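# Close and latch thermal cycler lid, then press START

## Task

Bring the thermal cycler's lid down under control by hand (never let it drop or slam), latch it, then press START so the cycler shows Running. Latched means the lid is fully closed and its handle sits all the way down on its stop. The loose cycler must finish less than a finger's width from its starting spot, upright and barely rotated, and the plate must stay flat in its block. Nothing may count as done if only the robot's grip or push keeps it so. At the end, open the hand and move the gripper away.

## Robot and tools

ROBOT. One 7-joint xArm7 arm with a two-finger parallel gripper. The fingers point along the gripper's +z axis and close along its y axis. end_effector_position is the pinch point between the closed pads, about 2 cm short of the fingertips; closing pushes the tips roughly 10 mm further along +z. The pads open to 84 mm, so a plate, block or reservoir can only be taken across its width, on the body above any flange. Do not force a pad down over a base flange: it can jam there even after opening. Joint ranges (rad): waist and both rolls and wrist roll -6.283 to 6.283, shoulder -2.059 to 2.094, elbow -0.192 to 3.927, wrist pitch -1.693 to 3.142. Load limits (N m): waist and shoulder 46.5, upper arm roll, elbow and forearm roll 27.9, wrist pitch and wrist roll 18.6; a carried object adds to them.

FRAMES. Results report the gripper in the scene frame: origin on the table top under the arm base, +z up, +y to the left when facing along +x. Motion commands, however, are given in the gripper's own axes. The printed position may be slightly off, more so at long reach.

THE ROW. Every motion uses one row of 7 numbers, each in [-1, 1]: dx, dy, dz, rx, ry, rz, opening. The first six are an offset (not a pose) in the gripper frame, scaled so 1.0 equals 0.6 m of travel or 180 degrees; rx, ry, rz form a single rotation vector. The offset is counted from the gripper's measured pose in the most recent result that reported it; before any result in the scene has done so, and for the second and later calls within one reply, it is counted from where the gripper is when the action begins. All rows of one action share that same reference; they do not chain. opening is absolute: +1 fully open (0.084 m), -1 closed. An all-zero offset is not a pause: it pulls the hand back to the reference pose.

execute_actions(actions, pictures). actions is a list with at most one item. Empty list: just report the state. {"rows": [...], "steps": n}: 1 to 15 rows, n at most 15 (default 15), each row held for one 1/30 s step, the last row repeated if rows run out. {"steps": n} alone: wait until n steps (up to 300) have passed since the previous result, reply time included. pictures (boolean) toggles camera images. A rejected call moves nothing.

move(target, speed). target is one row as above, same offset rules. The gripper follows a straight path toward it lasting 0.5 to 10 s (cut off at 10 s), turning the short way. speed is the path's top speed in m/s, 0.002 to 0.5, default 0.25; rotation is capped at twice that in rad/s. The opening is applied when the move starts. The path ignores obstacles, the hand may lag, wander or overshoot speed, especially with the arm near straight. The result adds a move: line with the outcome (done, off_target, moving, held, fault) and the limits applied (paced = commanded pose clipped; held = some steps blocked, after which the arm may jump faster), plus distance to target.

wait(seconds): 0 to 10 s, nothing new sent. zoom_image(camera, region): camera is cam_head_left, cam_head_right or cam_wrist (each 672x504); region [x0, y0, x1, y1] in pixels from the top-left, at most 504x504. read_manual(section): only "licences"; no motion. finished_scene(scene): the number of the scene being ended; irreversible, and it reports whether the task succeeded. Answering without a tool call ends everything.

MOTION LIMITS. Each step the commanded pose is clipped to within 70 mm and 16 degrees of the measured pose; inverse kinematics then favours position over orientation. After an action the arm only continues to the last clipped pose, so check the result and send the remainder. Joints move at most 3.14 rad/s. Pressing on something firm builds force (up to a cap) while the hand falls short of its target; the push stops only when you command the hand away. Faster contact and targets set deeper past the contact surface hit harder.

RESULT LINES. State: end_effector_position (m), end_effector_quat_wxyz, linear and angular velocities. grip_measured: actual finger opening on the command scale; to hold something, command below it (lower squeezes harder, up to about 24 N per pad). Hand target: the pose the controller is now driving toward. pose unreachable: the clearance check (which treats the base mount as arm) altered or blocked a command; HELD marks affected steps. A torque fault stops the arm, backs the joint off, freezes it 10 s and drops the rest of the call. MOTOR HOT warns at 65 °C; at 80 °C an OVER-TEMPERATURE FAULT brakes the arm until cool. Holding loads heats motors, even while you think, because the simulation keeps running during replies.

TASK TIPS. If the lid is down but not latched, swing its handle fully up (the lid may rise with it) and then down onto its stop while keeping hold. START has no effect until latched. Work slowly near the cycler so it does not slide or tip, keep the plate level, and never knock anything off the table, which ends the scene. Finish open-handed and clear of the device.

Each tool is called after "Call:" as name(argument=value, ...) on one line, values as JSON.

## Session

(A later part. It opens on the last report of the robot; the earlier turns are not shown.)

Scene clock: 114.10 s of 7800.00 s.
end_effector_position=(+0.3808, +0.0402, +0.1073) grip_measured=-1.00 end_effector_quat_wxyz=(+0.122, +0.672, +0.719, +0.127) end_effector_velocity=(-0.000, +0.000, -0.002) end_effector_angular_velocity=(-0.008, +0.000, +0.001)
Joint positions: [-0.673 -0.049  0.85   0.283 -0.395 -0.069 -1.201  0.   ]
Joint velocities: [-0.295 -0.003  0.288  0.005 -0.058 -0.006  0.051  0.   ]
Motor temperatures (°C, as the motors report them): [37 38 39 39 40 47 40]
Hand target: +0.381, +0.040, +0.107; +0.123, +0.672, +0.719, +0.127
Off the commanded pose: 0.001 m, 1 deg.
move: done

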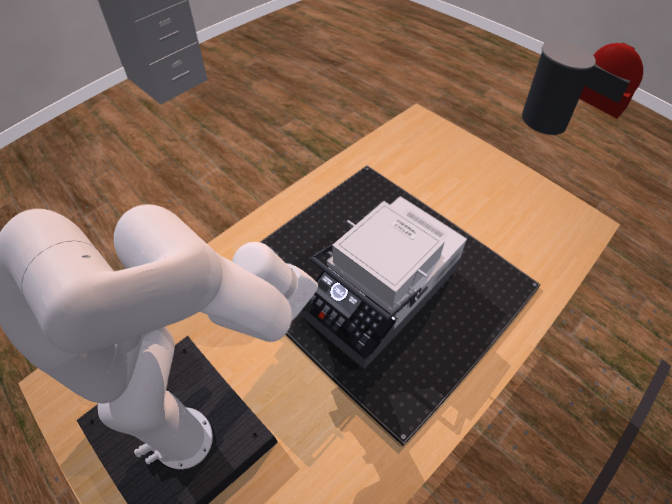

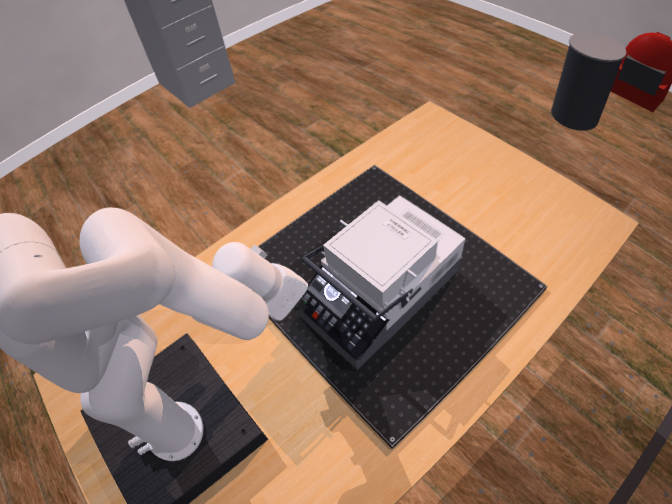

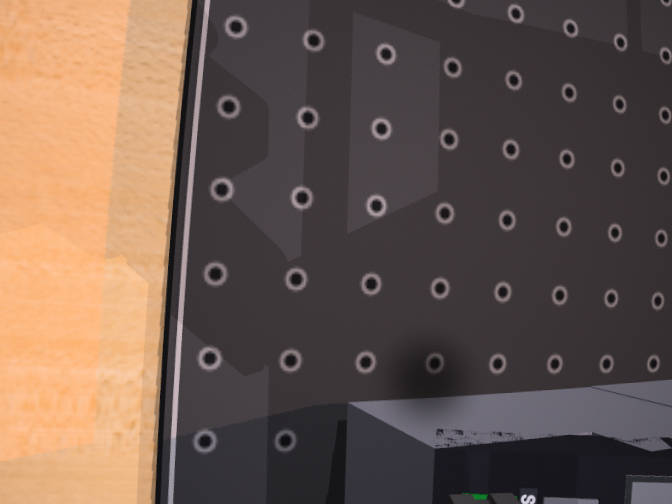

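Call:
move(target=[0,0.003,-0.01,0.06,0,0,-1], speed=0.08)

Call:
move(target=[0,0,0.022,0,0,0,-1], speed=0.015)

Call:
zoom_image(camera="cam_head_right", region=[240, 240, 400, 360])

Scene clock: 116.83 s of 7800.00 s.
end_effector_position=(+0.3802, +0.0403, +0.1133) grip_measured=-1.00 end_effector_quat_wxyz=(+0.059, +0.680, +0.728, +0.059) end_effector_velocity=(-0.000, -0.000, +0.000) end_effector_angular_velocity=(+0.001, +0.009, +0.001)
Joint positions: [-0.381 -0.067  0.655  0.41   0.026  0.274 -1.529  0.   ]
Joint velocities: [ 0.001  0.    -0.002  0.007  0.008  0.016 -0.009  0.   ]
Motor temperatures (°C, as the motors report them): [37 38 38 38 40 47 40]
Hand target: +0.380, +0.040, +0.113; +0.058, +0.680, +0.728, +0.059
Off the commanded pose: 0.000 m, 0 deg.
move: done

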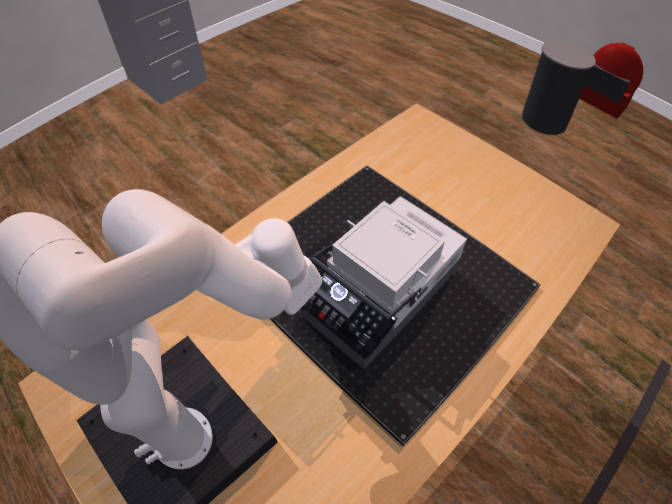

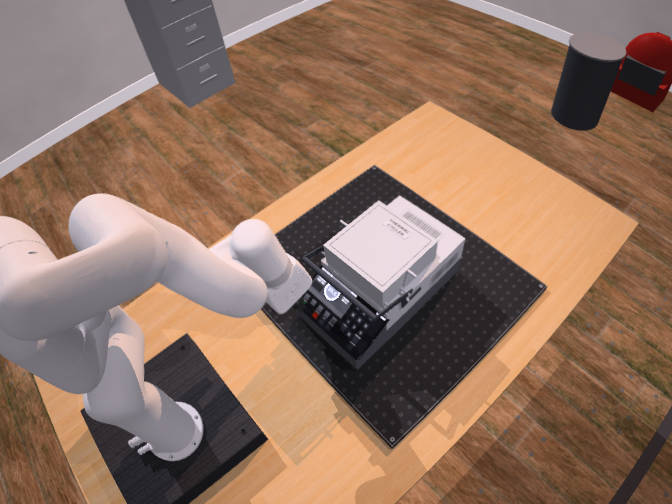

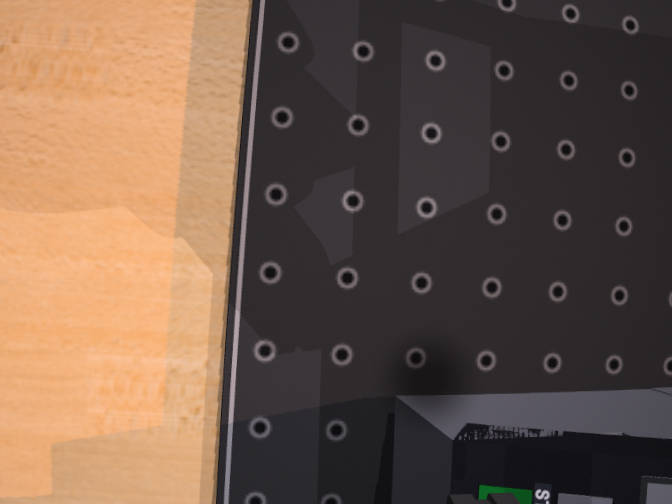

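Scene clock: 117.93 s of 7800.00 s.
end_effector_position=(+0.3824, +0.0404, +0.1004) grip_measured=-1.00 end_effector_quat_wxyz=(+0.058, +0.680, +0.728, +0.059) end_effector_velocity=(+0.001, +0.000, -0.001) end_effector_angular_velocity=(-0.004, -0.003, -0.000)
Joint positions: [-0.413  0.001  0.656  0.416 -0.121  0.228 -1.423  0.   ]
Joint velocities: [-0.003  0.009 -0.002  0.004 -0.041 -0.005  0.034  0.   ]
Motor temperatures (°C, as the motors report them): [37 38 38 38 40 47 40]
Hand target: +0.382, +0.040, +0.100; +0.059, +0.680, +0.728, +0.059
Off the commanded pose: 0.000 m, 0 deg.
move: done

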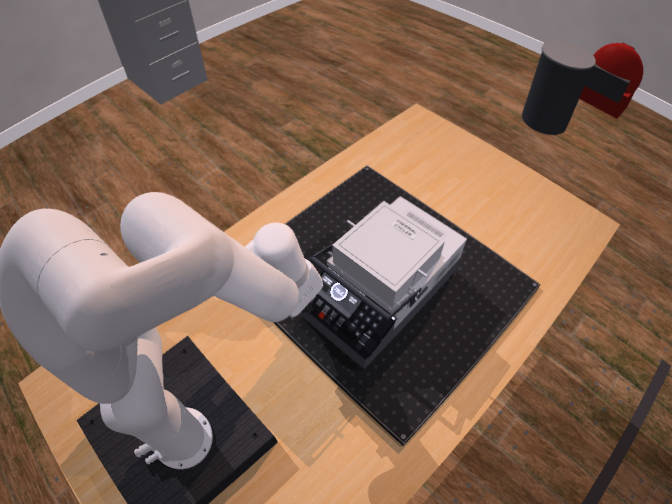

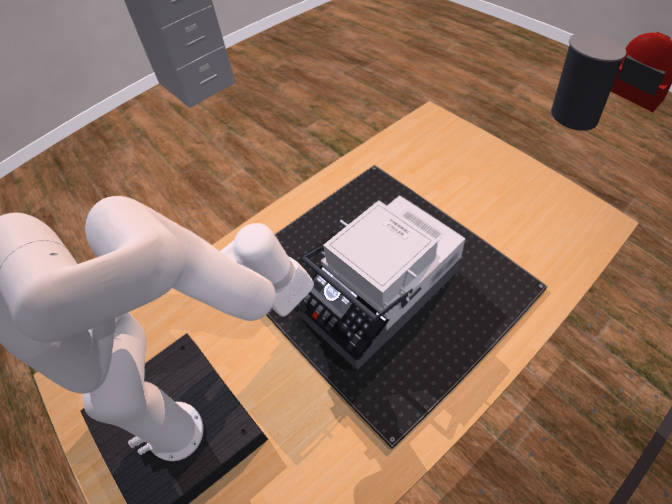

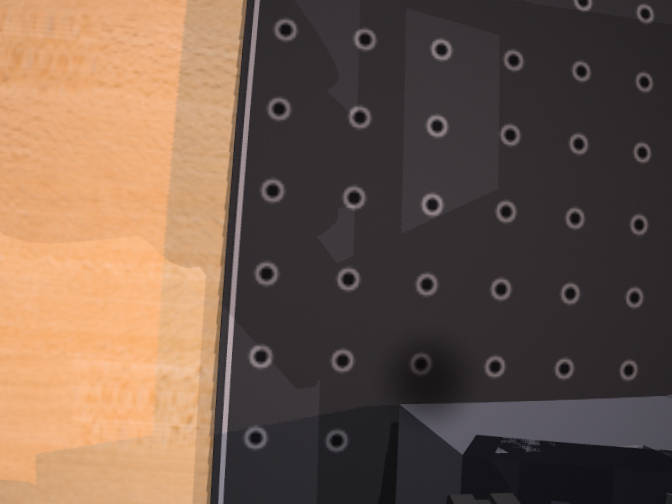

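Region (240, 240, 400, 360) of cam_head_right's 672x504 image, scaled by 3.150, with more detail than that image has; it fills the top 378 rows of this view, and the rest is white.

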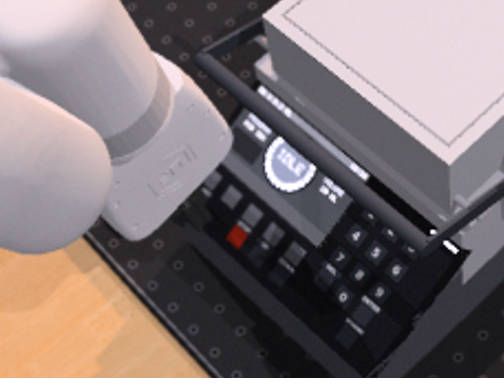

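Call:
move(target=[0,0.007,0.02,0,0,0,-1], speed=0.015)

Call:
zoom_image(camera="cam_head_right", region=[240, 240, 400, 360])

Scene clock: 120.50 s of 7800.00 s.
end_effector_position=(+0.3868, +0.0400, +0.0952) grip_measured=-1.00 end_effector_quat_wxyz=(+0.067, +0.675, +0.733, +0.053) end_effector_velocity=(+0.000, +0.000, +0.000) end_effector_angular_velocity=(-0.012, -0.001, +0.003)
Joint positions: [-0.419  0.042  0.636  0.437 -0.304  0.221 -1.289  0.   ]
Joint velocities: [-0.011  0.001  0.01   0.003 -0.05   0.005  0.043 -0.   ]
Motor temperatures (°C, as the motors report them): [37 38 38 38 40 47 40]
Hand target: +0.388, +0.041, +0.090; +0.058, +0.680, +0.728, +0.059
Off the commanded pose: 0.006 m, 1 deg.
move: off_target

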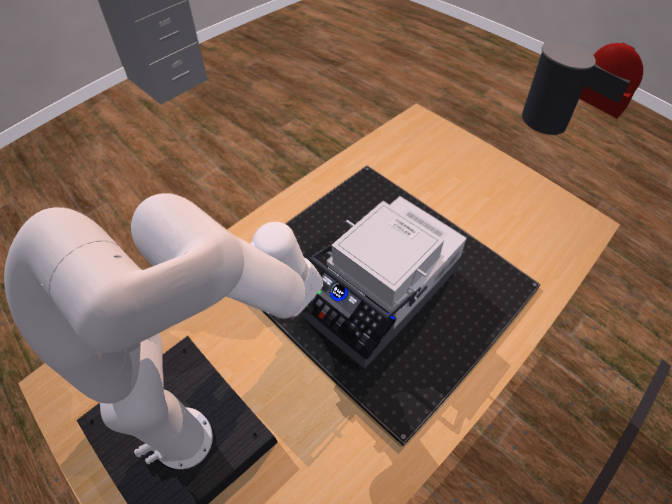

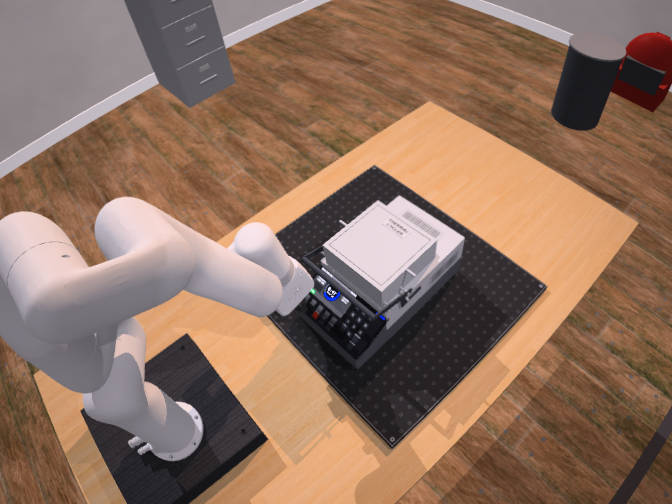

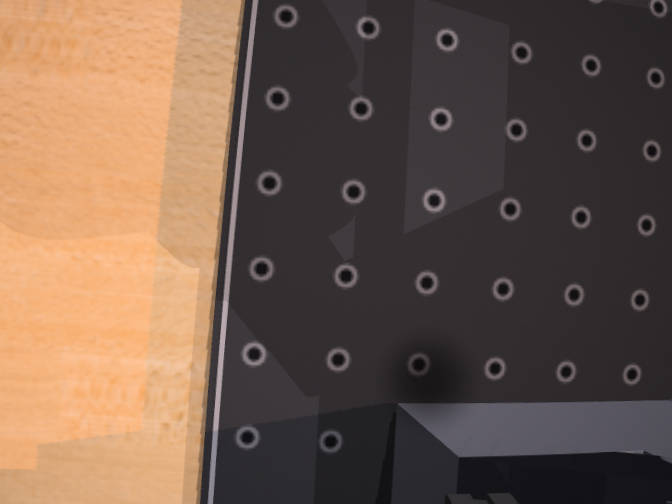

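Region (240, 240, 400, 360) of cam_head_right's 672x504 image, scaled by 3.150, with more detail than that image has; it fills the top 378 rows of this view, and the rest is white.

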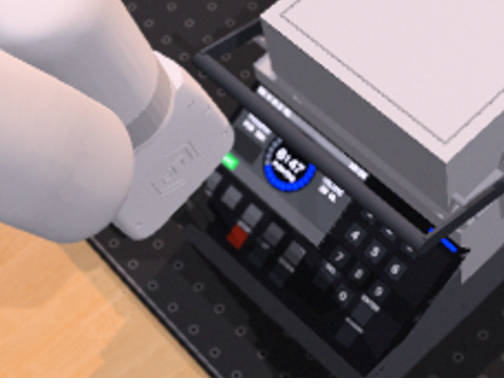

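Call:
move(target=[0,-0.03,-0.2,0,0,0,-1], speed=0.15)

Call:
move(target=[0.2,0,-0.2,0,0,0,1])

Call:
zoom_image(camera="cam_head_left", region=[290, 180, 490, 380])

Scene clock: 123.13 s of 7800.00 s.
end_effector_position=(+0.3489, +0.0405, +0.2101) grip_measured=-1.00 end_effector_quat_wxyz=(+0.066, +0.675, +0.733, +0.053) end_effector_velocity=(+0.000, +0.000, +0.003) end_effector_angular_velocity=(+0.000, -0.004, +0.001)
Joint positions: [-0.214 -0.525  0.528  0.403  0.318  0.697 -1.745  0.   ]
Joint velocities: [ 0.003 -0.01  -0.004  0.003  0.001  0.009 -0.002  0.   ]
Motor temperatures (°C, as the motors report them): [37 38 39 38 40 47 40]
Hand target: +0.349, +0.040, +0.211; +0.067, +0.675, +0.733, +0.053
Off the commanded pose: 0.001 m, 0 deg.
move: done

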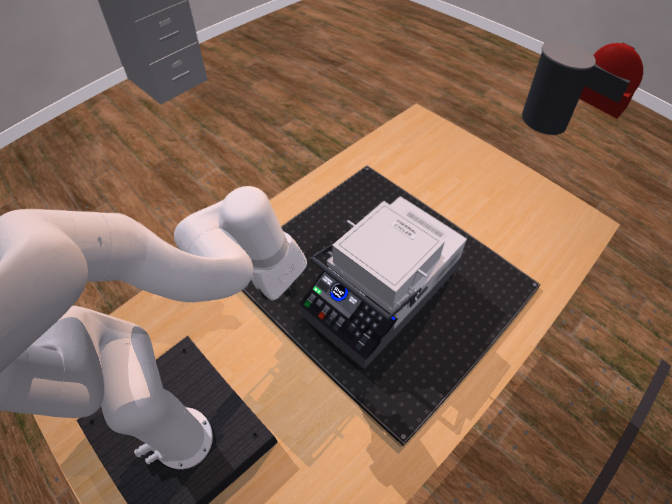

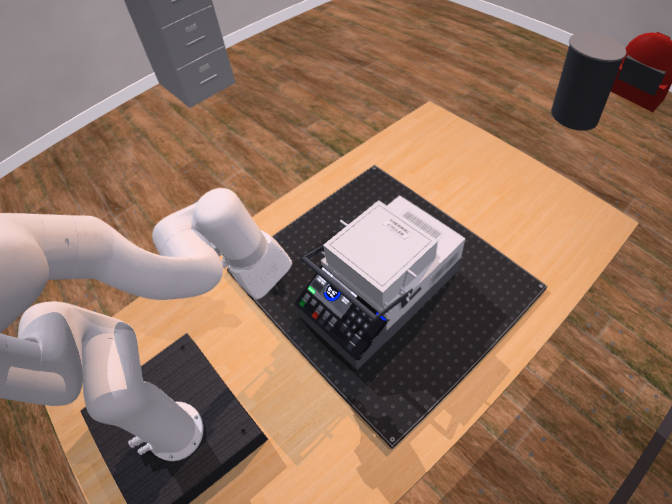

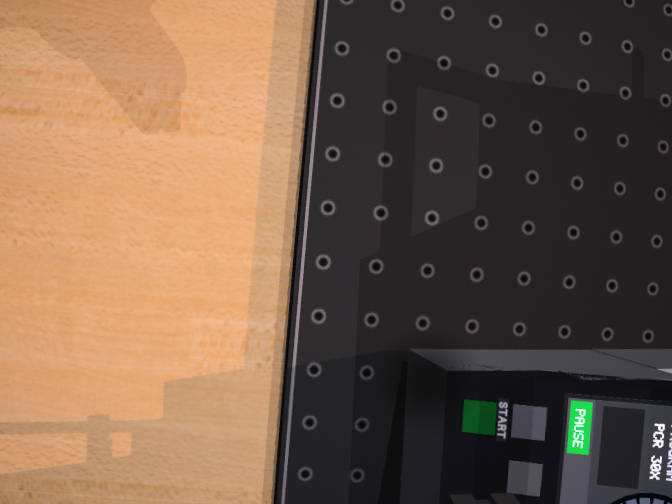

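Scene clock: 124.37 s of 7800.00 s.
end_effector_position=(+0.3192, +0.1620, +0.3246) grip_measured=+1.00 end_effector_quat_wxyz=(+0.065, +0.675, +0.733, +0.052) end_effector_velocity=(-0.000, +0.003, +0.003) end_effector_angular_velocity=(+0.001, -0.004, +0.003)
Joint positions: [-0.075 -0.704  0.63   0.688  0.339  1.127 -1.451  0.084]
Joint velocities: [ 0.002 -0.001  0.002  0.008  0.001  0.005  0.003 -0.   ]
Motor temperatures (°C, as the motors report them): [37 38 39 38 40 47 40]
Hand target: +0.319, +0.162, +0.325; +0.066, +0.675, +0.733, +0.053
Off the commanded pose: 0.001 m, 0 deg.
move: done

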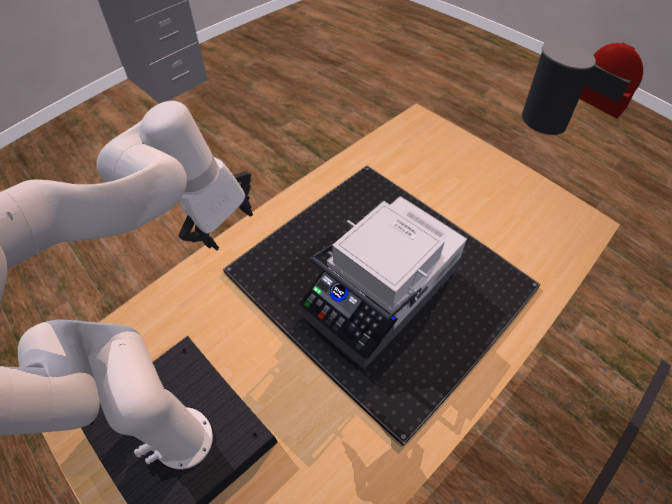

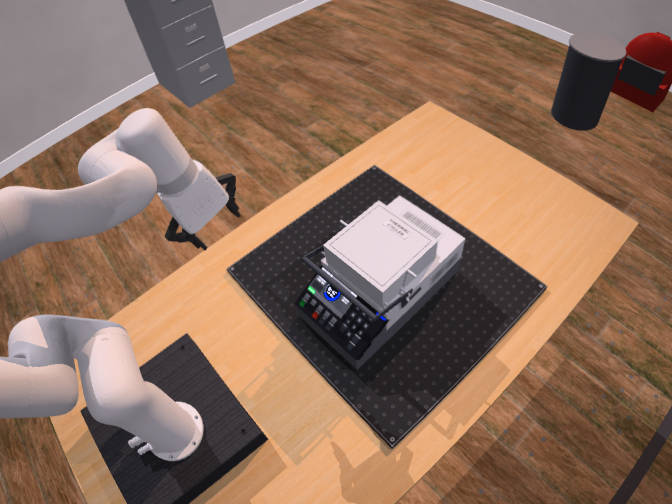

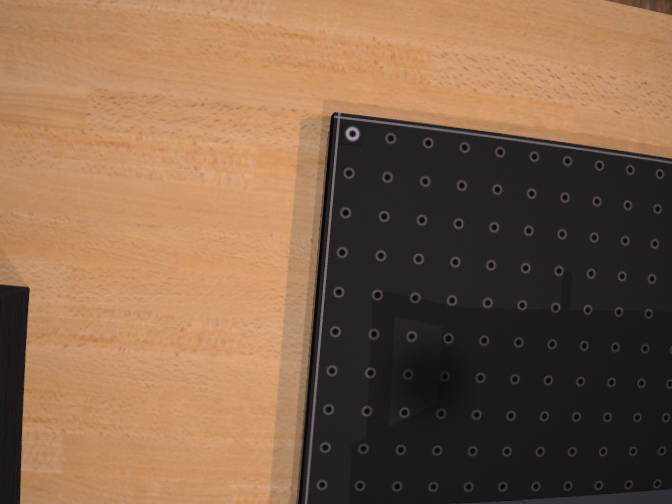

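Region (290, 180, 490, 380) of cam_head_left's 672x504 image, scaled by 2.520, with more detail than that image has.

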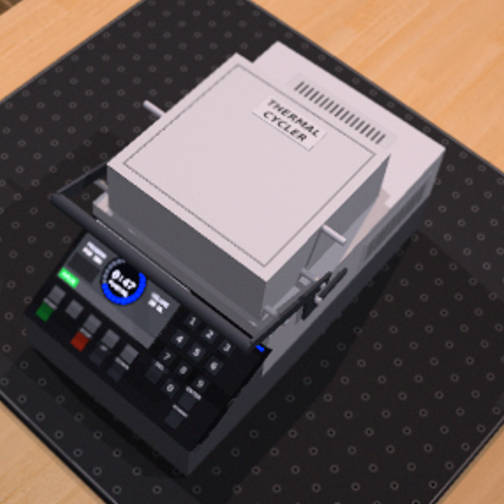

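Call:
finished_scene(scene=1)

The scene is finished: the task was done.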